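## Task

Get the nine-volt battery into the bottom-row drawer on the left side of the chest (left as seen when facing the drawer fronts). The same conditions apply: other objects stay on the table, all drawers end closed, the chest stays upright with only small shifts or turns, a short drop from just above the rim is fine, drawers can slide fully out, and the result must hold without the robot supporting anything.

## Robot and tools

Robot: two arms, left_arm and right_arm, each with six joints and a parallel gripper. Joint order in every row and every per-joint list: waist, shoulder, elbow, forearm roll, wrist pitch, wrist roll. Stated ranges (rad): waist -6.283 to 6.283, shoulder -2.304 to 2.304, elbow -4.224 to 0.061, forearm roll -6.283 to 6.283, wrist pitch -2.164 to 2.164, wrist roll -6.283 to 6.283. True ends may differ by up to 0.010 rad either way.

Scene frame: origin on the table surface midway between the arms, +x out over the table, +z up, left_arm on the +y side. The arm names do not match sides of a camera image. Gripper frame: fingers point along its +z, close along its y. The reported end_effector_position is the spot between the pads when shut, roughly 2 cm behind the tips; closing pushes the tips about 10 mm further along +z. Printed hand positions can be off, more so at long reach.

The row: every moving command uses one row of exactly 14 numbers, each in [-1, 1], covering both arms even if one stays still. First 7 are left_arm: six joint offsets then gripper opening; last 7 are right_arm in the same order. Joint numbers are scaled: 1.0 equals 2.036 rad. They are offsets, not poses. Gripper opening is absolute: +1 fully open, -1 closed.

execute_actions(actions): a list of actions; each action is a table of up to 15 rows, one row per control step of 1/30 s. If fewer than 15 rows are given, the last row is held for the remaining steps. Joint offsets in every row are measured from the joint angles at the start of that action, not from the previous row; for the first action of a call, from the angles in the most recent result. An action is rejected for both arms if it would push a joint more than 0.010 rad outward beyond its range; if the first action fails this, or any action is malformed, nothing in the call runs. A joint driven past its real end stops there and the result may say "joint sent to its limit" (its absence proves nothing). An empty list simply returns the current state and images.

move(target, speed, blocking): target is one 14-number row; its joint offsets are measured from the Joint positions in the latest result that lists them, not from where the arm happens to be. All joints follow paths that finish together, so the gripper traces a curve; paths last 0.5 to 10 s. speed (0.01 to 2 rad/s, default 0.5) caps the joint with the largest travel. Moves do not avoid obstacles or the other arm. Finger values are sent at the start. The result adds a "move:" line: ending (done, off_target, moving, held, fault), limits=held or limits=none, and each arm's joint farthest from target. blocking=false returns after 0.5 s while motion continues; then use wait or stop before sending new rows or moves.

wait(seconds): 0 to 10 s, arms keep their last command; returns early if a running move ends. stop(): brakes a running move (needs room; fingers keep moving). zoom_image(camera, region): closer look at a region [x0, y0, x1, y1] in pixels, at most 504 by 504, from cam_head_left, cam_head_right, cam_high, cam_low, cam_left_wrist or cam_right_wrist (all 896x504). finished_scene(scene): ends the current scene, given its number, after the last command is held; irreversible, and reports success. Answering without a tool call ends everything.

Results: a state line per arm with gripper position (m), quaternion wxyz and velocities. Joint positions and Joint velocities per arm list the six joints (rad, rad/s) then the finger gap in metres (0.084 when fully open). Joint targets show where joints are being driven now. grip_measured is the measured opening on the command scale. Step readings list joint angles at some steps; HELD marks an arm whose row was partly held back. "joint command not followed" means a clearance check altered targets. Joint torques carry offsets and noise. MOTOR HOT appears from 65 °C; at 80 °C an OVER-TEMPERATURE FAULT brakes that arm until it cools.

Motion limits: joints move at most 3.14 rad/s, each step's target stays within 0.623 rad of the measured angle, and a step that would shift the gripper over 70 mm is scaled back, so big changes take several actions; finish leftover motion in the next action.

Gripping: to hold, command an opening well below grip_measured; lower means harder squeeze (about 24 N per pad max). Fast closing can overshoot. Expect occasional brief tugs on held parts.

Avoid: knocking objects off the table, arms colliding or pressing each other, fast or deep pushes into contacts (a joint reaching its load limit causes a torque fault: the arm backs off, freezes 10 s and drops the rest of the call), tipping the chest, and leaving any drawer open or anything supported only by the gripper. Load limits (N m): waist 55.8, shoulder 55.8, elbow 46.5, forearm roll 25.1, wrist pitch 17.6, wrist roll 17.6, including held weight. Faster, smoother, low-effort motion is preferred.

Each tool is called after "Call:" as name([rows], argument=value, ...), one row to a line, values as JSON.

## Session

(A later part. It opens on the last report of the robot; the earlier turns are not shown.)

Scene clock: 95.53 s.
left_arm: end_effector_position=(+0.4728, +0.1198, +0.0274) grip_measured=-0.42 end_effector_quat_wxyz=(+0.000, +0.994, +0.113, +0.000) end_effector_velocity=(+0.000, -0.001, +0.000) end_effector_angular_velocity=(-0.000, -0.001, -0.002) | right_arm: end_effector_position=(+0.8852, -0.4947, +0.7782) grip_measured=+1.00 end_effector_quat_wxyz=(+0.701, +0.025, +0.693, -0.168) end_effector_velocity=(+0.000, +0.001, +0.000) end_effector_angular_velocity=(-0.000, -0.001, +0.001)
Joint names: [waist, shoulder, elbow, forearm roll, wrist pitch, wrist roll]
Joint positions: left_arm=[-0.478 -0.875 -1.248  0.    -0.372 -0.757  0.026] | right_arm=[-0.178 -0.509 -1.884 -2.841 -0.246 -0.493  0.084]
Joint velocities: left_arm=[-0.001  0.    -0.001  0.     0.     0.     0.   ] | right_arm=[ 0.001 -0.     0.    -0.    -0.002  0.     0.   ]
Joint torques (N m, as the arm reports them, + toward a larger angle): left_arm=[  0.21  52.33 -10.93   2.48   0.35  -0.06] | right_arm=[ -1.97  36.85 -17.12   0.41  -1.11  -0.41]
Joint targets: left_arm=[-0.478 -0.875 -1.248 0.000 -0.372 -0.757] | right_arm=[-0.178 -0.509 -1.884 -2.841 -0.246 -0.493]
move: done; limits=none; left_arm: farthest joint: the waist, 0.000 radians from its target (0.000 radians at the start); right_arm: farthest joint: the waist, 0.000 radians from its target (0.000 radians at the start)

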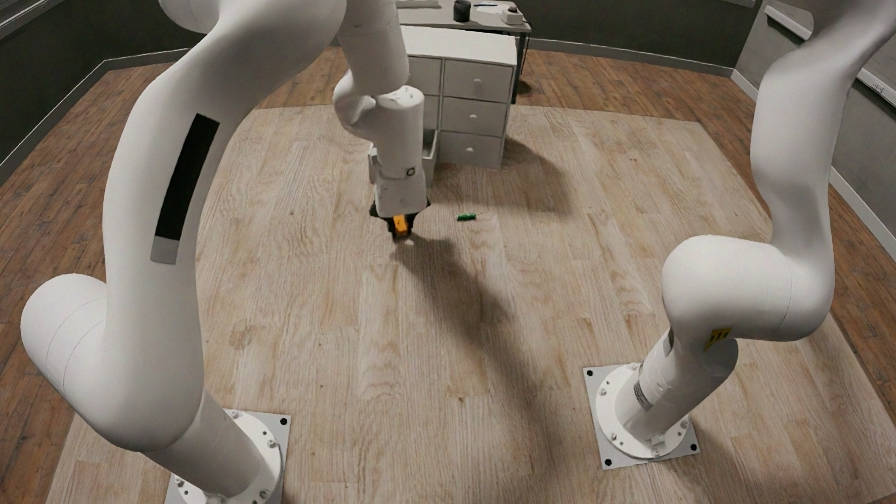

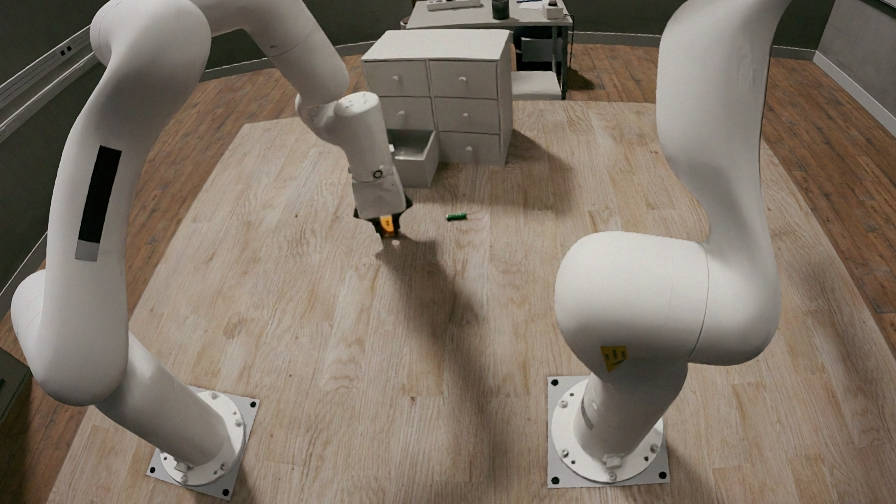

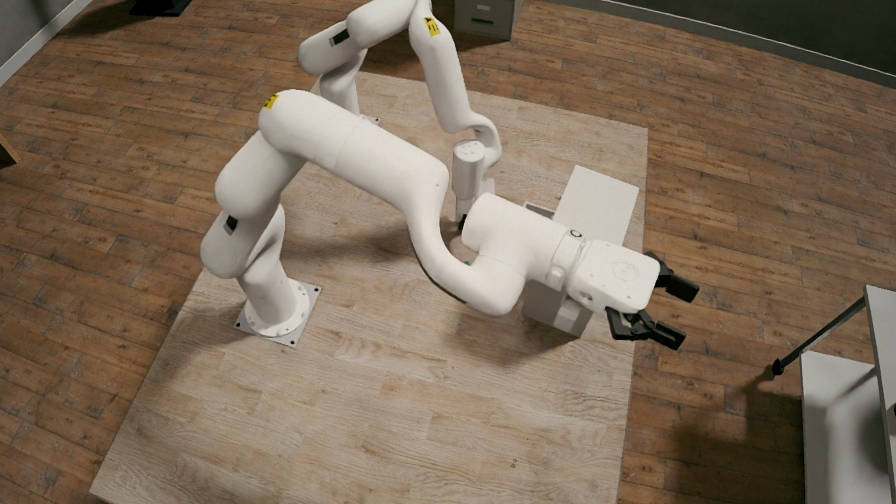

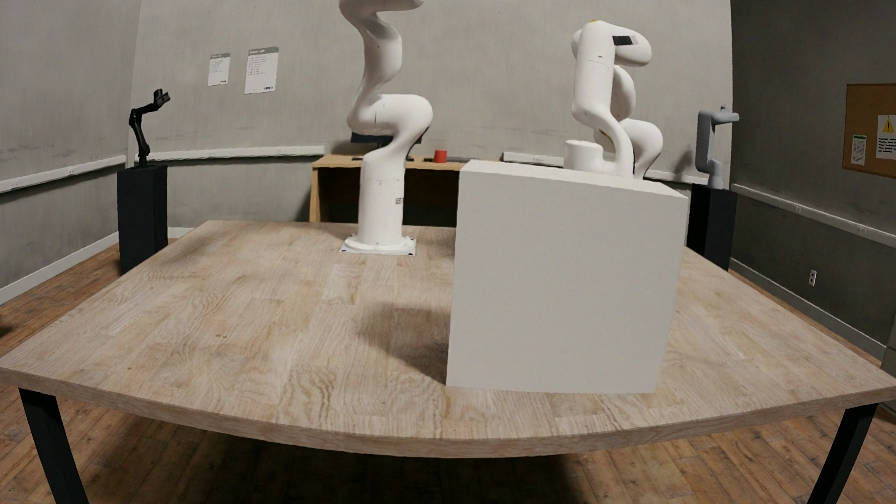

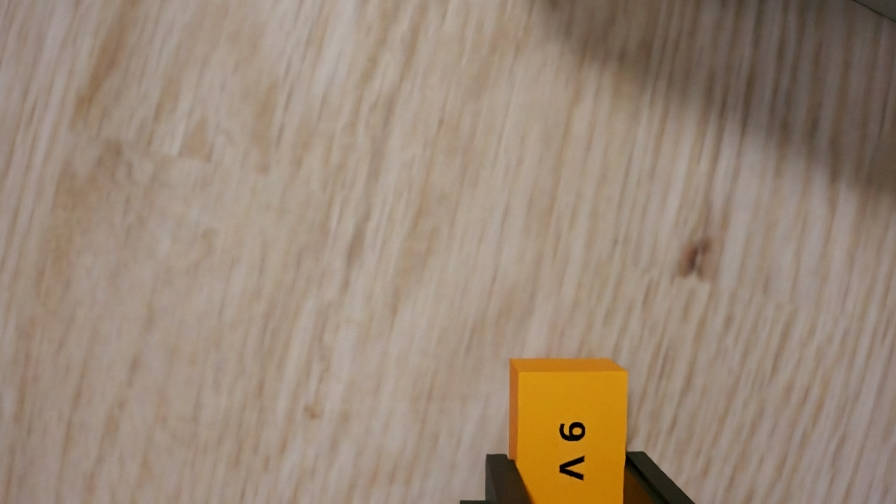

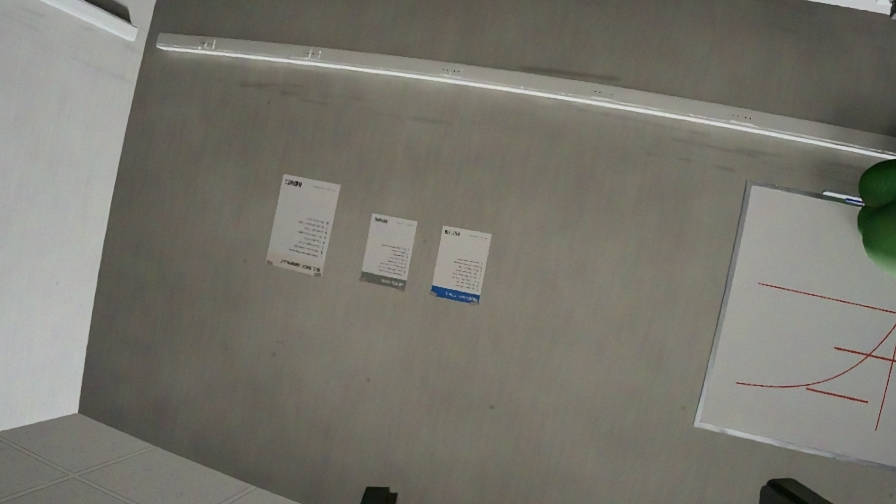

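Call:
move(target=[0,0.15,0.014,0,-0.135,0,-0.9, 0,0,0,0,0,0,1], speed=0.4)

Call:
move(target=[0.066,-0.115,-0.104,0,0.255,-0.40,-0.9, 0,0,0,0,0,0,1], speed=0.3)

Scene clock: 111.60 s.
left_arm: end_effector_position=(+0.4672, +0.1231, +0.1989) grip_measured=-0.42 end_effector_quat_wxyz=(+0.001, +0.994, +0.113, +0.001) end_effector_velocity=(+0.003, -0.001, +0.005) end_effector_angular_velocity=(-0.004, -0.008, +0.001) | right_arm: end_effector_position=(+0.8852, -0.4947, +0.7782) grip_measured=+1.00 end_effector_quat_wxyz=(+0.701, +0.025, +0.693, -0.168) end_effector_velocity=(-0.000, -0.000, +0.000) end_effector_angular_velocity=(-0.000, +0.001, +0.000)
Joint names: [waist, shoulder, elbow, forearm roll, wrist pitch, wrist roll]
Joint positions: left_arm=[-0.478 -0.57  -1.219  0.    -0.647 -0.757  0.026] | right_arm=[-0.178 -0.509 -1.884 -2.841 -0.246 -0.493  0.084]
Joint velocities: left_arm=[ 0.001  0.006 -0.004  0.001 -0.     0.    -0.   ] | right_arm=[-0.    -0.    -0.001 -0.     0.002 -0.    -0.   ]
Joint torques (N m, as the arm reports them, + toward a larger angle): left_arm=[ -0.21  45.73 -14.31   1.24   0.53   0.3 ] | right_arm=[ -0.51  35.02 -17.44   0.94  -1.01  -0.28]
Joint targets: left_arm=[-0.478 -0.570 -1.219 0.000 -0.647 -0.757] | right_arm=[-0.178 -0.509 -1.884 -2.841 -0.246 -0.493]
move: done; limits=none; left_arm: farthest joint: the shoulder, 0.001 radians from its target (0.305 radians at the start); right_arm: farthest joint: the waist, 0.000 radians from its target (0.000 radians at the start)

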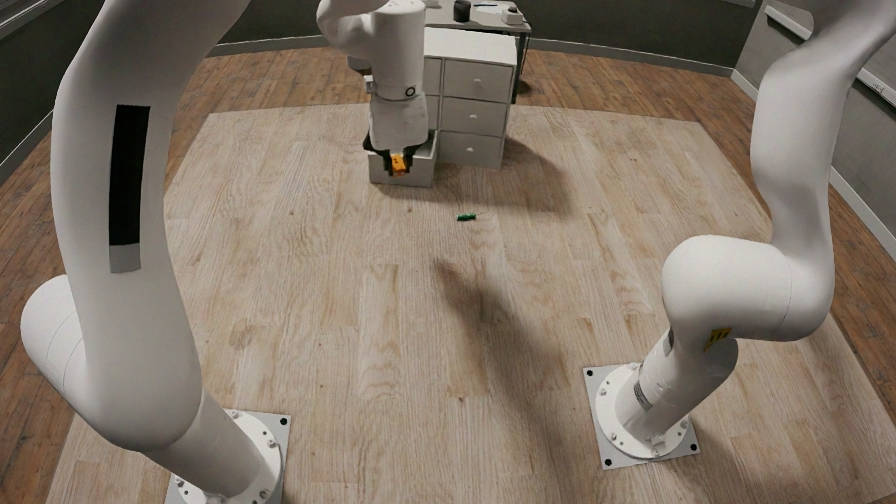

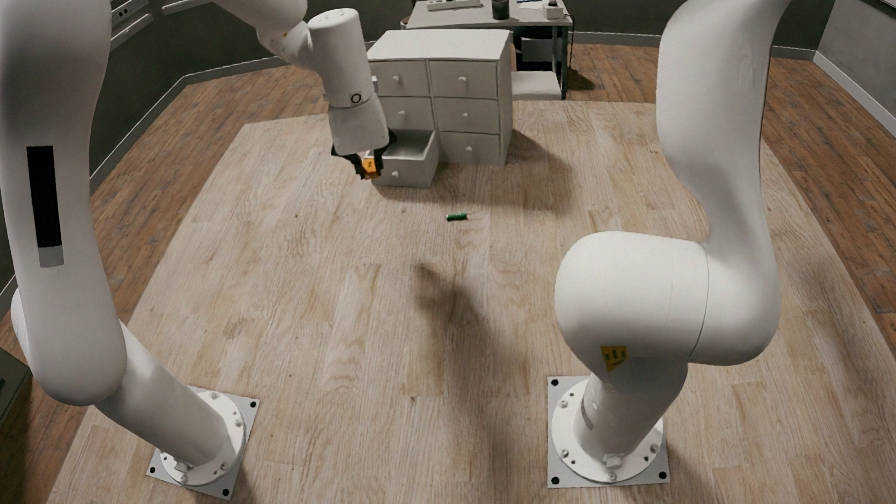

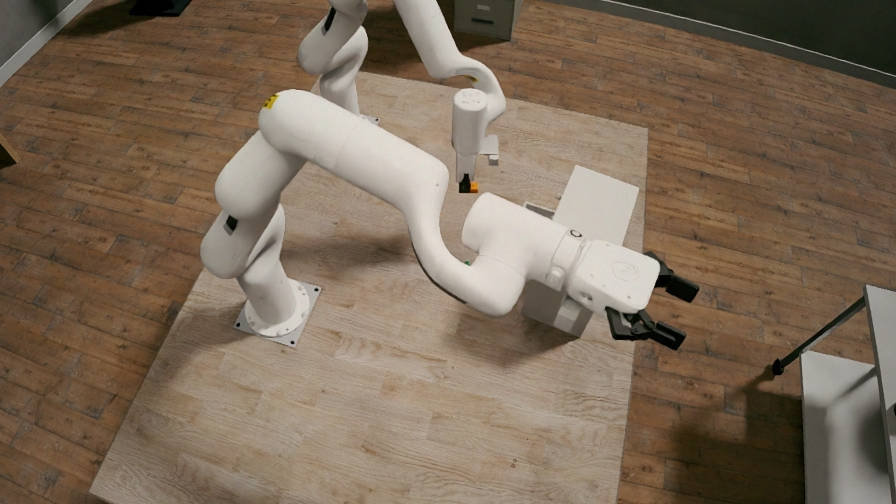

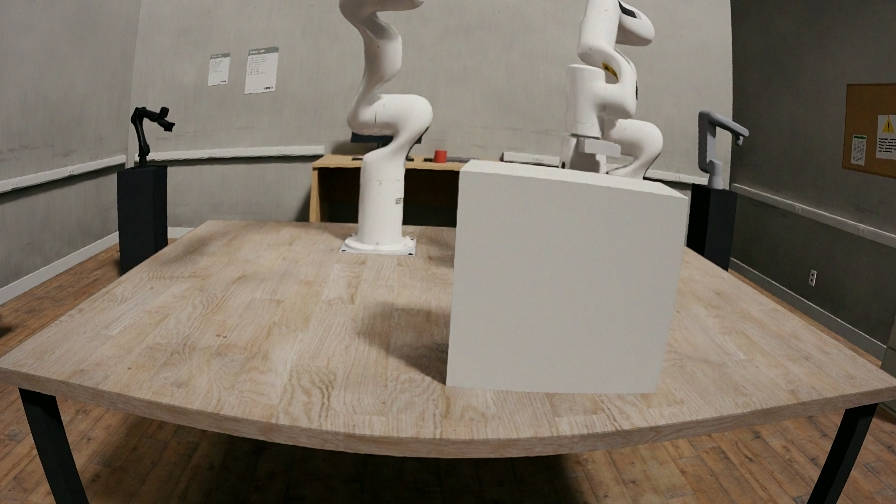

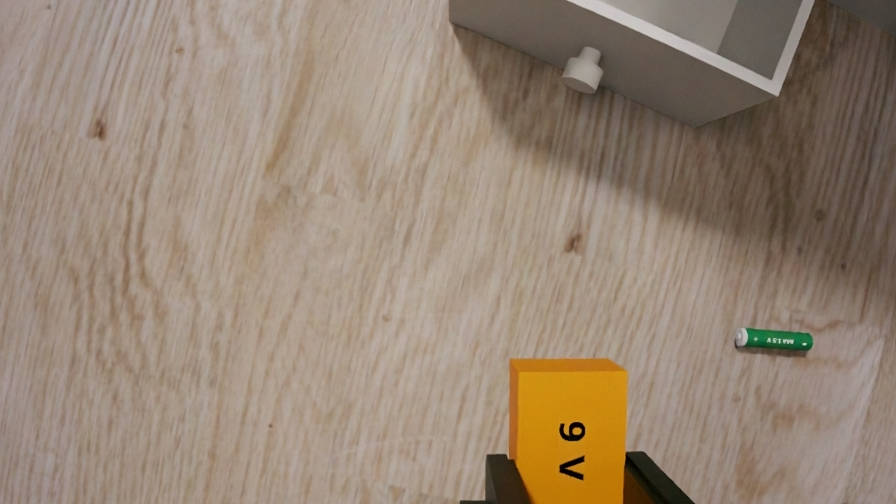

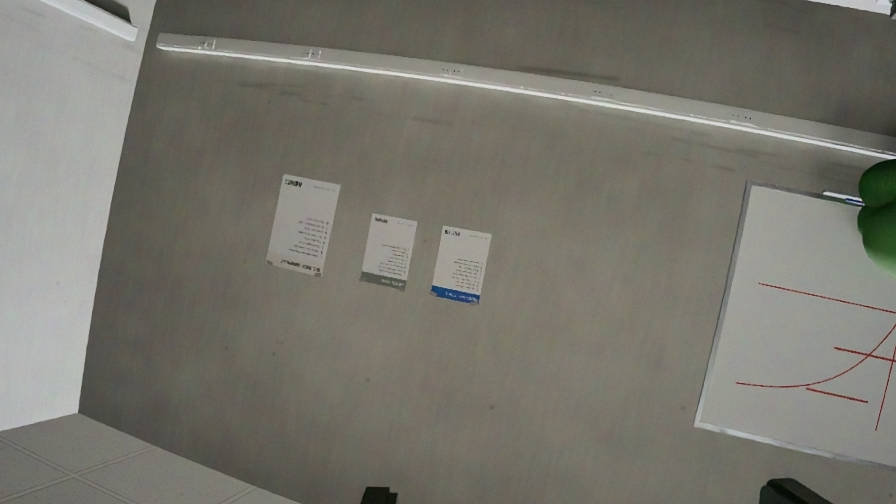

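Scene clock: 114.73 s.
left_arm: end_effector_position=(+0.6696, +0.1239, +0.1626) grip_measured=-0.42 end_effector_quat_wxyz=(+0.205, +0.806, +0.537, +0.137) end_effector_velocity=(-0.001, +0.000, -0.001) end_effector_angular_velocity=(+0.001, +0.002, +0.000) | right_arm: end_effector_position=(+0.8852, -0.4947, +0.7782) grip_measured=+1.00 end_effector_quat_wxyz=(+0.701, +0.025, +0.693, -0.168) end_effector_velocity=(+0.000, +0.001, +0.000) end_effector_angular_velocity=(+0.000, -0.001, +0.001)
Joint names: [waist, shoulder, elbow, forearm roll, wrist pitch, wrist roll]
Joint positions: left_arm=[-0.343 -0.804 -1.431  0.    -0.128 -1.571  0.026] | right_arm=[-0.178 -0.509 -1.884 -2.841 -0.246 -0.493  0.084]
Joint velocities: left_arm=[ 0.    -0.     0.002 -0.     0.     0.    -0.   ] | right_arm=[ 0.001  0.    -0.001  0.     0.     0.     0.   ]
Joint torques (N m, as the arm reports them, + toward a larger angle): left_arm=[  1.56  56.36 -15.01   1.77   1.07  -0.03] | right_arm=[ -0.44  37.14 -18.5   -0.25  -1.06  -0.35]
Joint targets: left_arm=[-0.343 -0.804 -1.431 0.000 -0.128 -1.571] | right_arm=[-0.178 -0.509 -1.884 -2.841 -0.246 -0.493]
move: done; limits=none; left_arm: farthest joint: the waist, 0.000 radians from its target (0.134 radians at the start); right_arm: farthest joint: the waist, 0.000 radians from its target (0.000 radians at the start)

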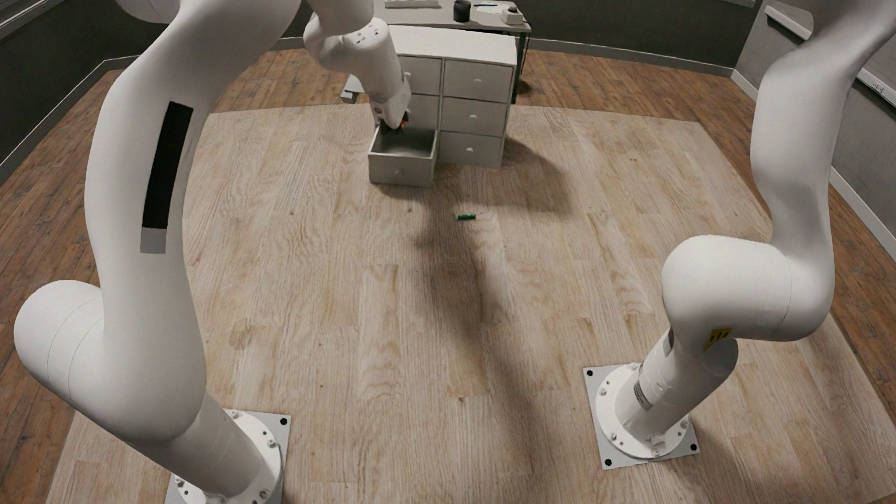

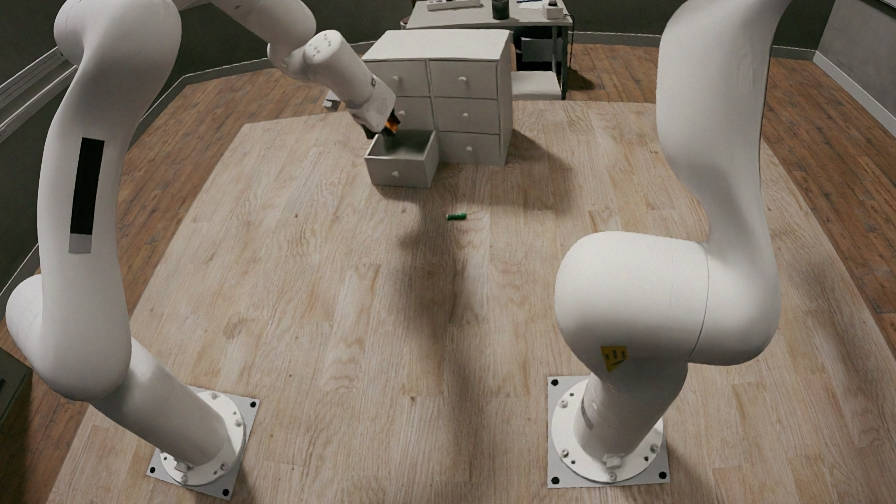

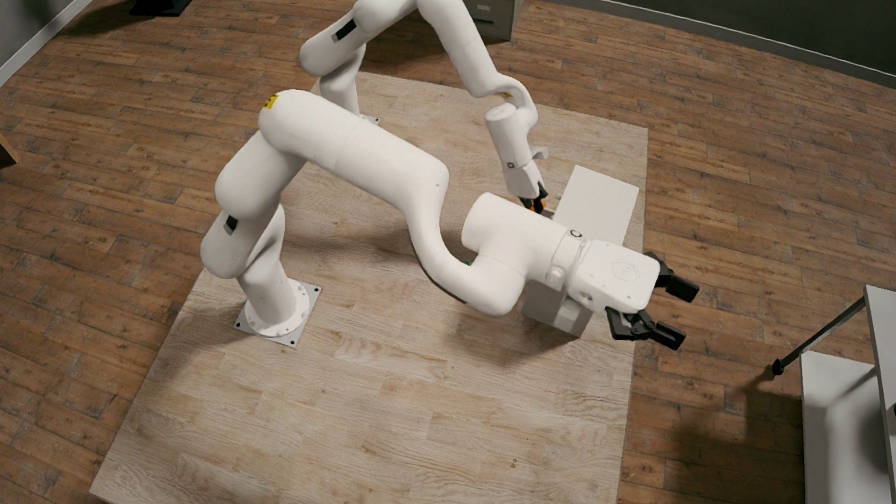

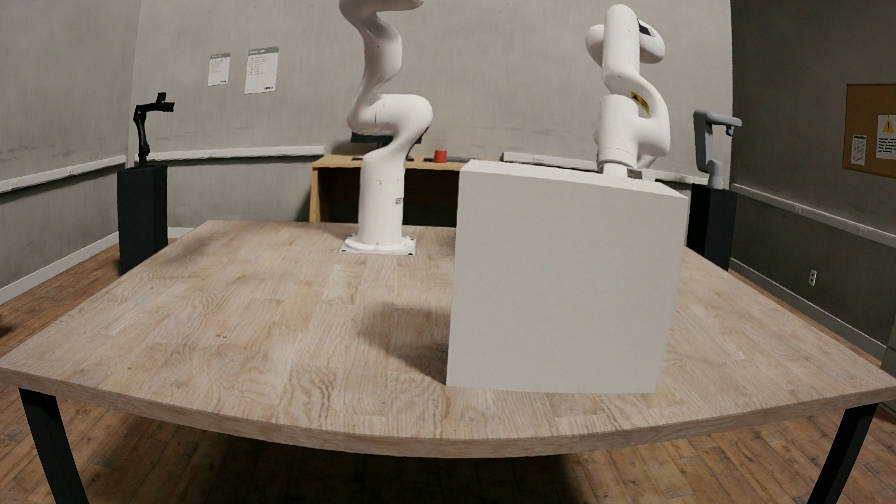

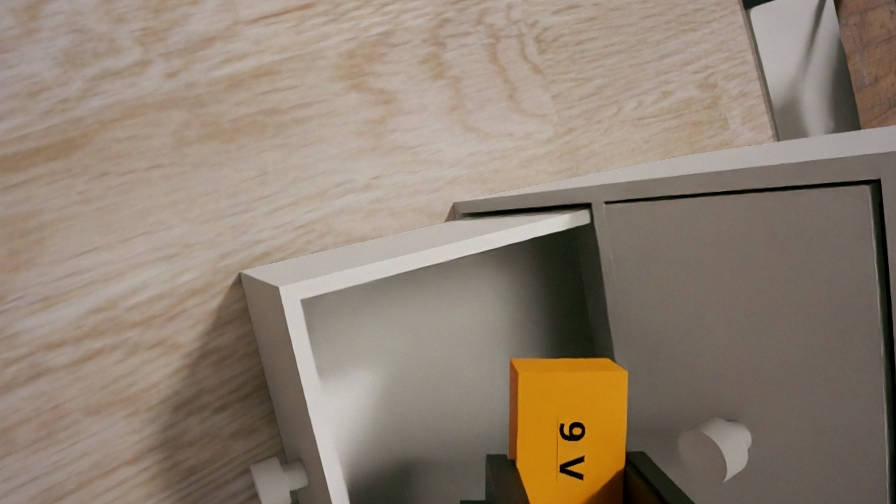

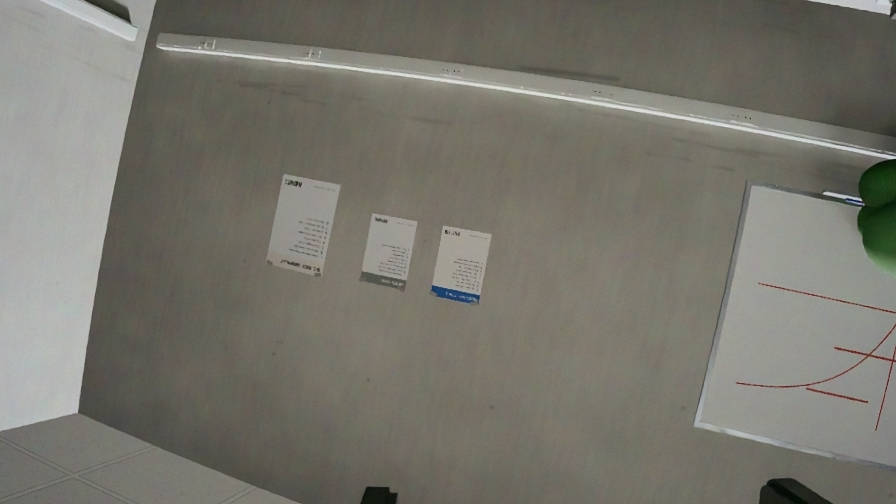

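Call:
move(target=[0,-0.015,0,0,0.015,0,-0.9,0,0,0,0,0,0,1], speed=0.1)

Call:
move(target=[0,-0.015,0,0,0.015,0,0.1,0,0,0,0,0,0,1])

Scene clock: 129.47 s.
left_arm: end_effector_position=(+0.6698, +0.1238, +0.1429) grip_measured=-0.42 end_effector_quat_wxyz=(+0.206, +0.806, +0.537, +0.137) end_effector_velocity=(-0.000, +0.000, -0.001) end_effector_angular_velocity=(+0.000, +0.001, +0.000) | right_arm: end_effector_position=(+0.8852, -0.4947, +0.7782) grip_measured=+1.00 end_effector_quat_wxyz=(+0.701, +0.025, +0.693, -0.168) end_effector_velocity=(+0.000, +0.001, +0.000) end_effector_angular_velocity=(-0.000, -0.000, +0.002)
Joint names: [waist, shoulder, elbow, forearm roll, wrist pitch, wrist roll]
Joint positions: left_arm=[-0.343 -0.835 -1.431  0.    -0.097 -1.571  0.026] | right_arm=[-0.178 -0.509 -1.884 -2.841 -0.246 -0.493  0.084]
Joint velocities: left_arm=[-0.    -0.     0.001 -0.     0.    -0.    -0.   ] | right_arm=[ 0.002 -0.    -0.001 -0.     0.001  0.    -0.   ]
Joint torques (N m, as the arm reports them, + toward a larger angle): left_arm=[ -2.6   56.5  -15.6    1.81   0.42   0.15] | right_arm=[ -0.24  33.56 -19.21  -0.51  -0.74  -0.14]
Joint targets: left_arm=[-0.343 -0.835 -1.431 0.000 -0.097 -1.571] | right_arm=[-0.178 -0.509 -1.884 -2.841 -0.246 -0.493]
move: done; limits=none; left_arm: farthest joint: the waist, 0.000 radians from its target (0.000 radians at the start); right_arm: farthest joint: the waist, 0.000 radians from its target (0.000 radians at the start)

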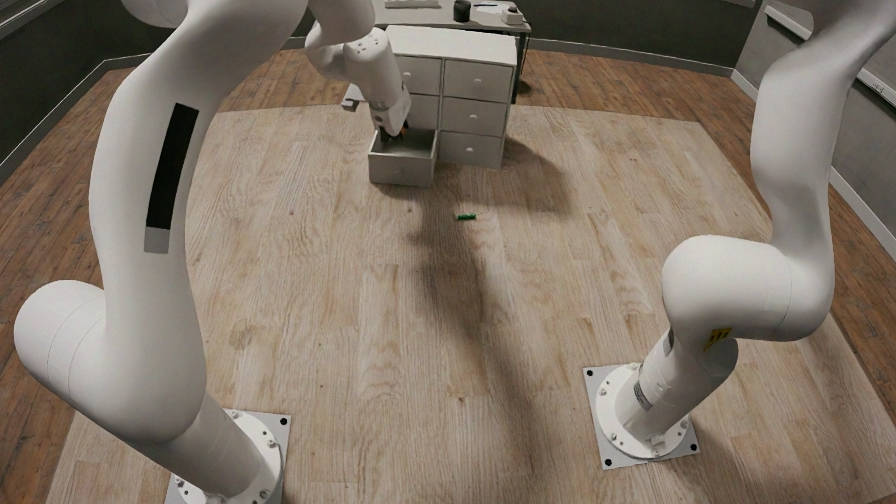

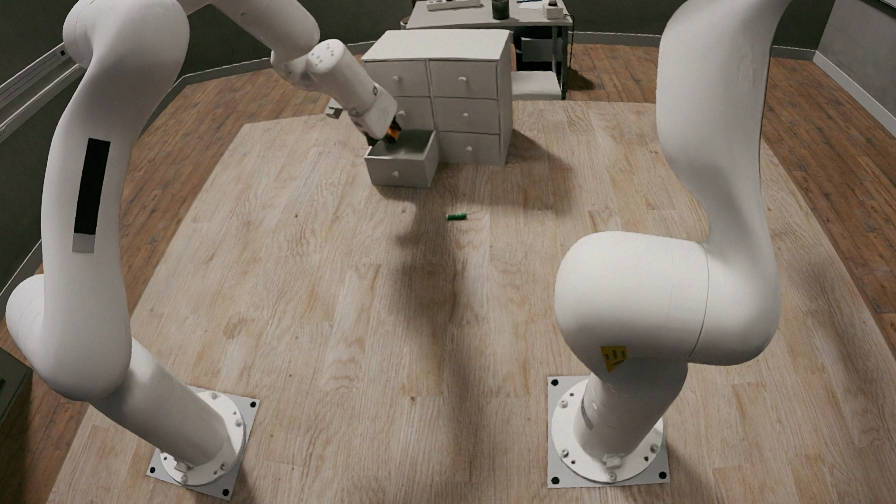

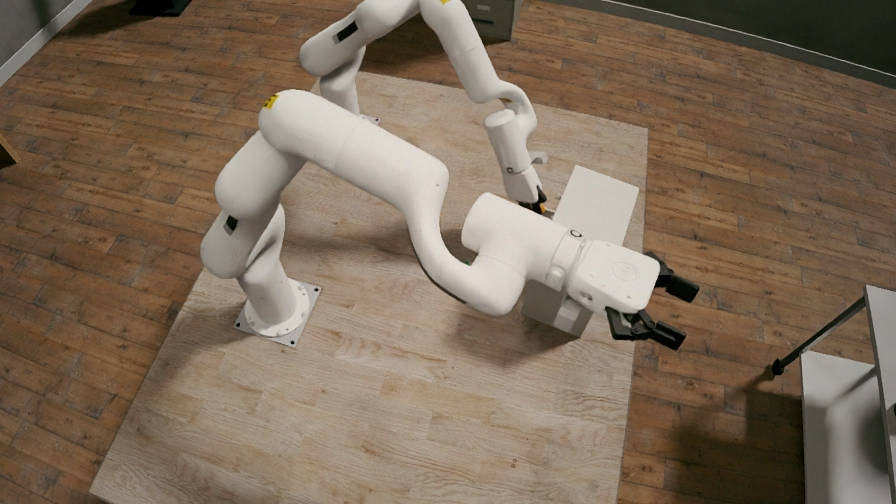

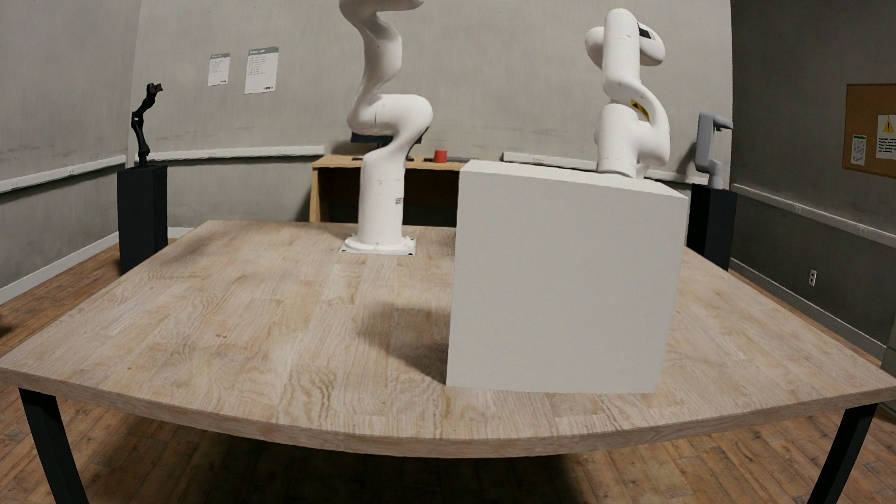

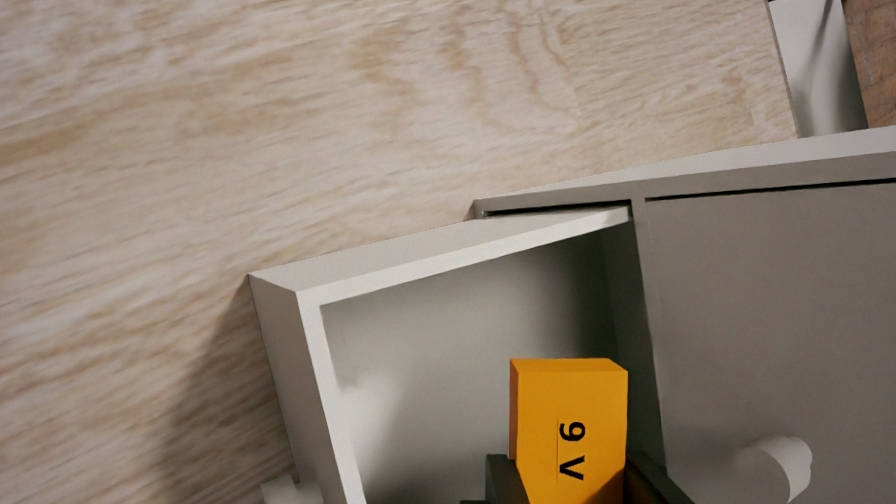

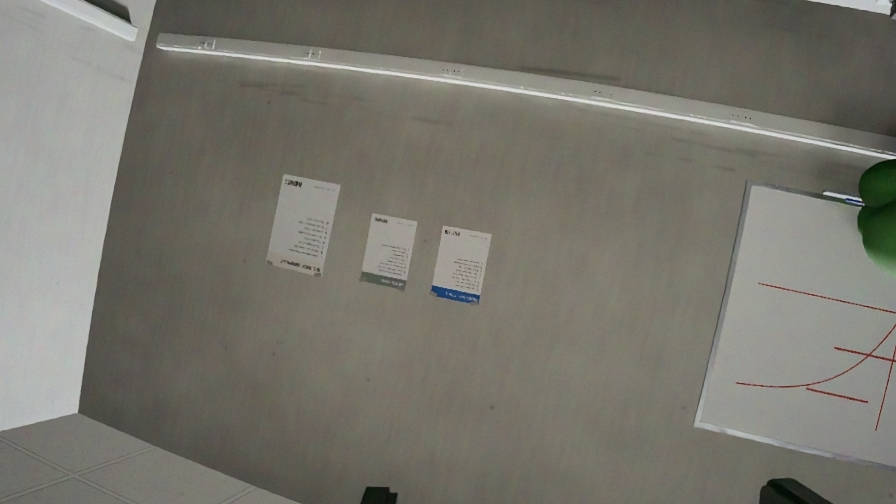

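Scene clock: 130.20 s.
left_arm: end_effector_position=(+0.6695, +0.1239, +0.1232) grip_measured=+0.09 end_effector_quat_wxyz=(+0.206, +0.806, +0.537, +0.137) end_effector_velocity=(-0.001, +0.000, -0.002) end_effector_angular_velocity=(+0.001, +0.003, -0.000) | right_arm: end_effector_position=(+0.8852, -0.4947, +0.7782) grip_measured=+1.00 end_effector_quat_wxyz=(+0.701, +0.025, +0.693, -0.168) end_effector_velocity=(+0.000, +0.000, +0.000) end_effector_angular_velocity=(-0.000, +0.001, +0.001)
Joint names: [waist, shoulder, elbow, forearm roll, wrist pitch, wrist roll]
Joint positions: left_arm=[-0.343 -0.865 -1.431  0.    -0.067 -1.571  0.048] | right_arm=[-0.178 -0.509 -1.884 -2.841 -0.246 -0.493  0.084]
Joint velocities: left_arm=[-0.    -0.001  0.002 -0.001  0.     0.001  0.   ] | right_arm=[ 0.     0.    -0.001 -0.001  0.002  0.    -0.   ]
Joint torques (N m, as the arm reports them, + toward a larger angle): left_arm=[  0.81  57.45 -13.92   0.97   1.     0.63] | right_arm=[ -0.93  35.29 -18.46  -0.22  -1.25  -0.51]
Joint targets: left_arm=[-0.343 -0.865 -1.431 0.000 -0.067 -1.571] | right_arm=[-0.178 -0.509 -1.884 -2.841 -0.246 -0.493]
move: done; limits=none; left_arm: farthest joint: the shoulder, 0.001 radians from its target (0.031 radians at the start); right_arm: farthest joint: the waist, 0.000 radians from its target (0.000 radians at the start)

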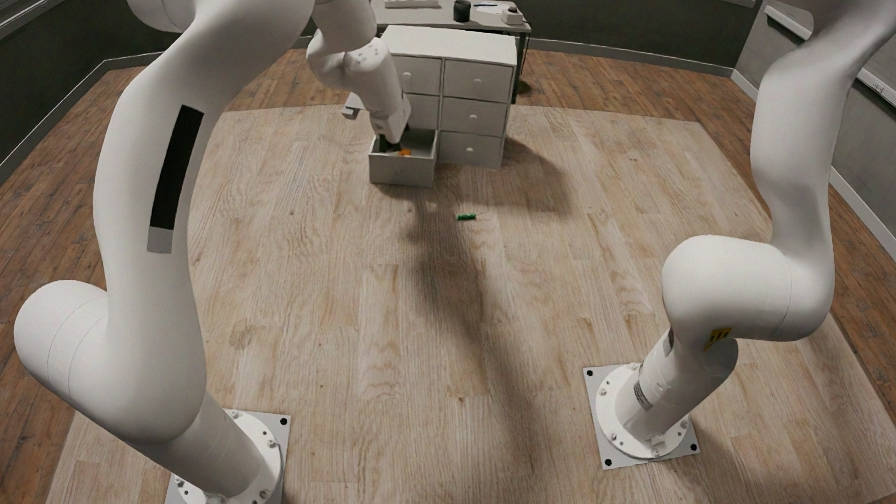

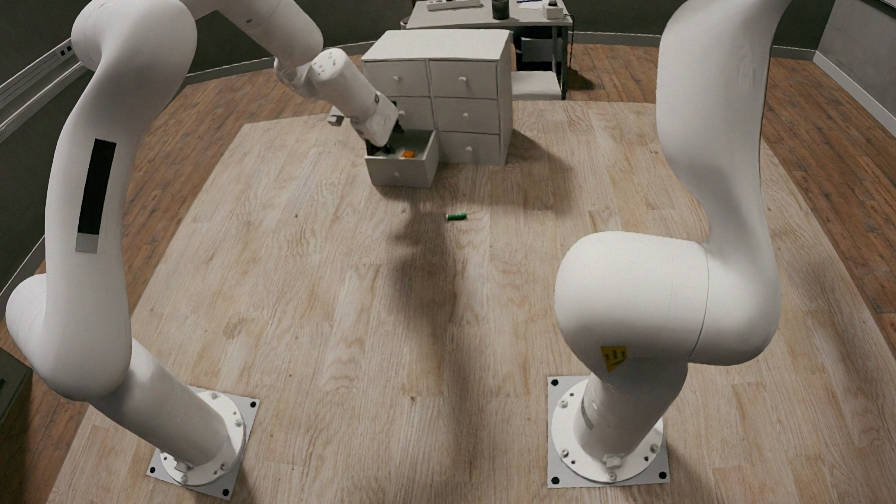

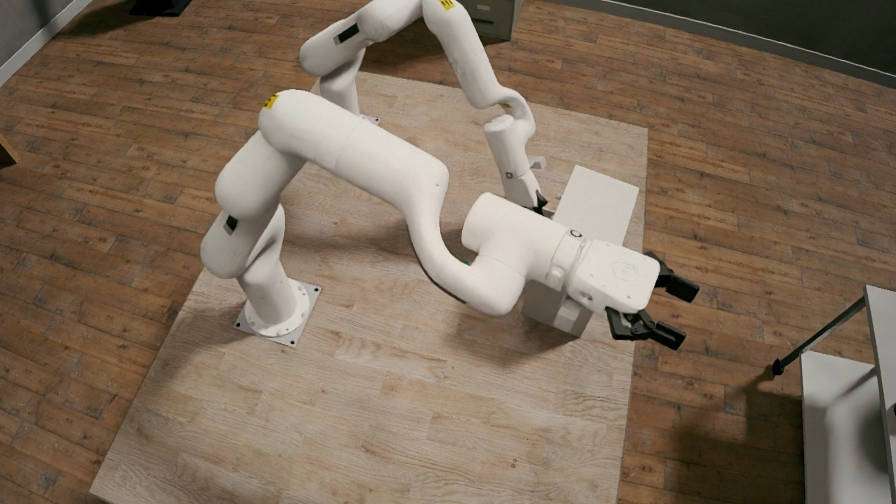

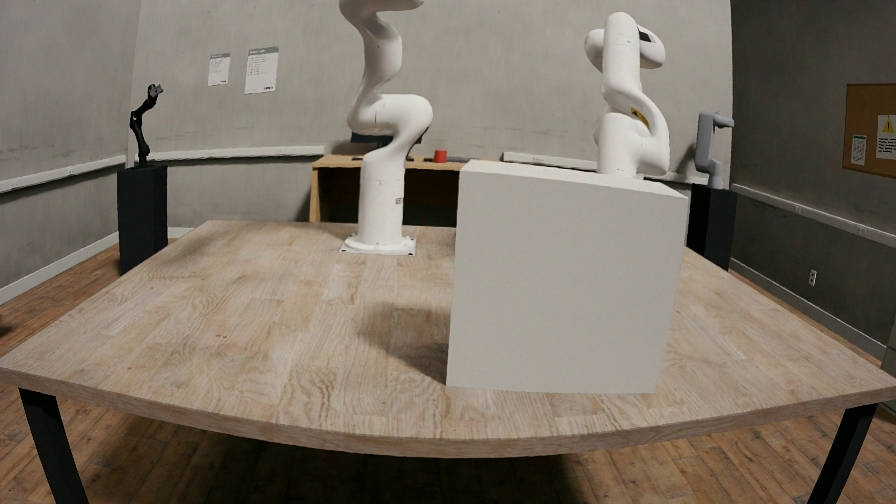

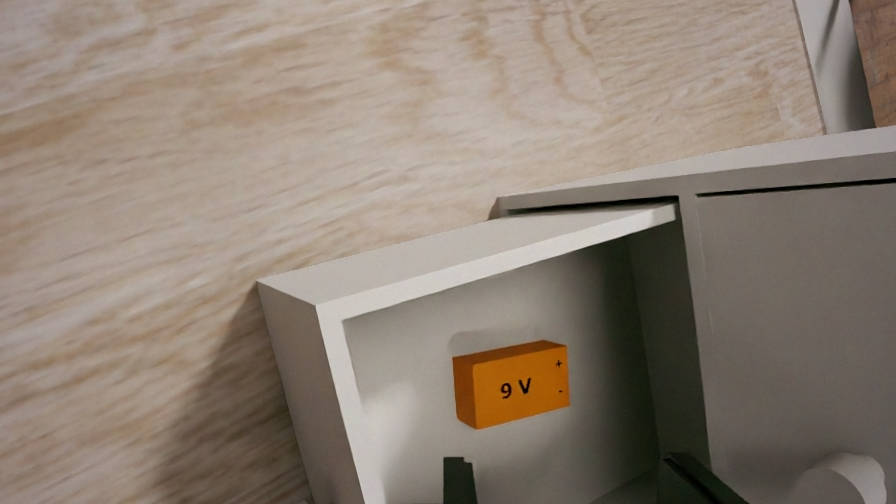

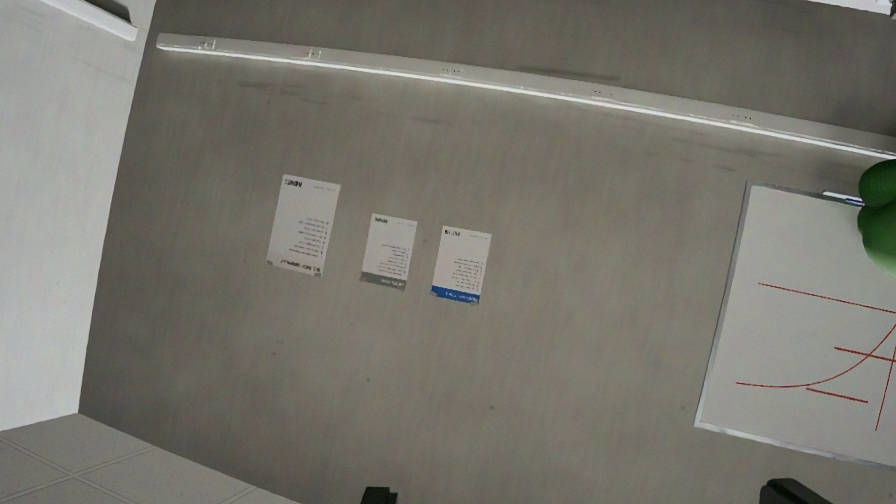

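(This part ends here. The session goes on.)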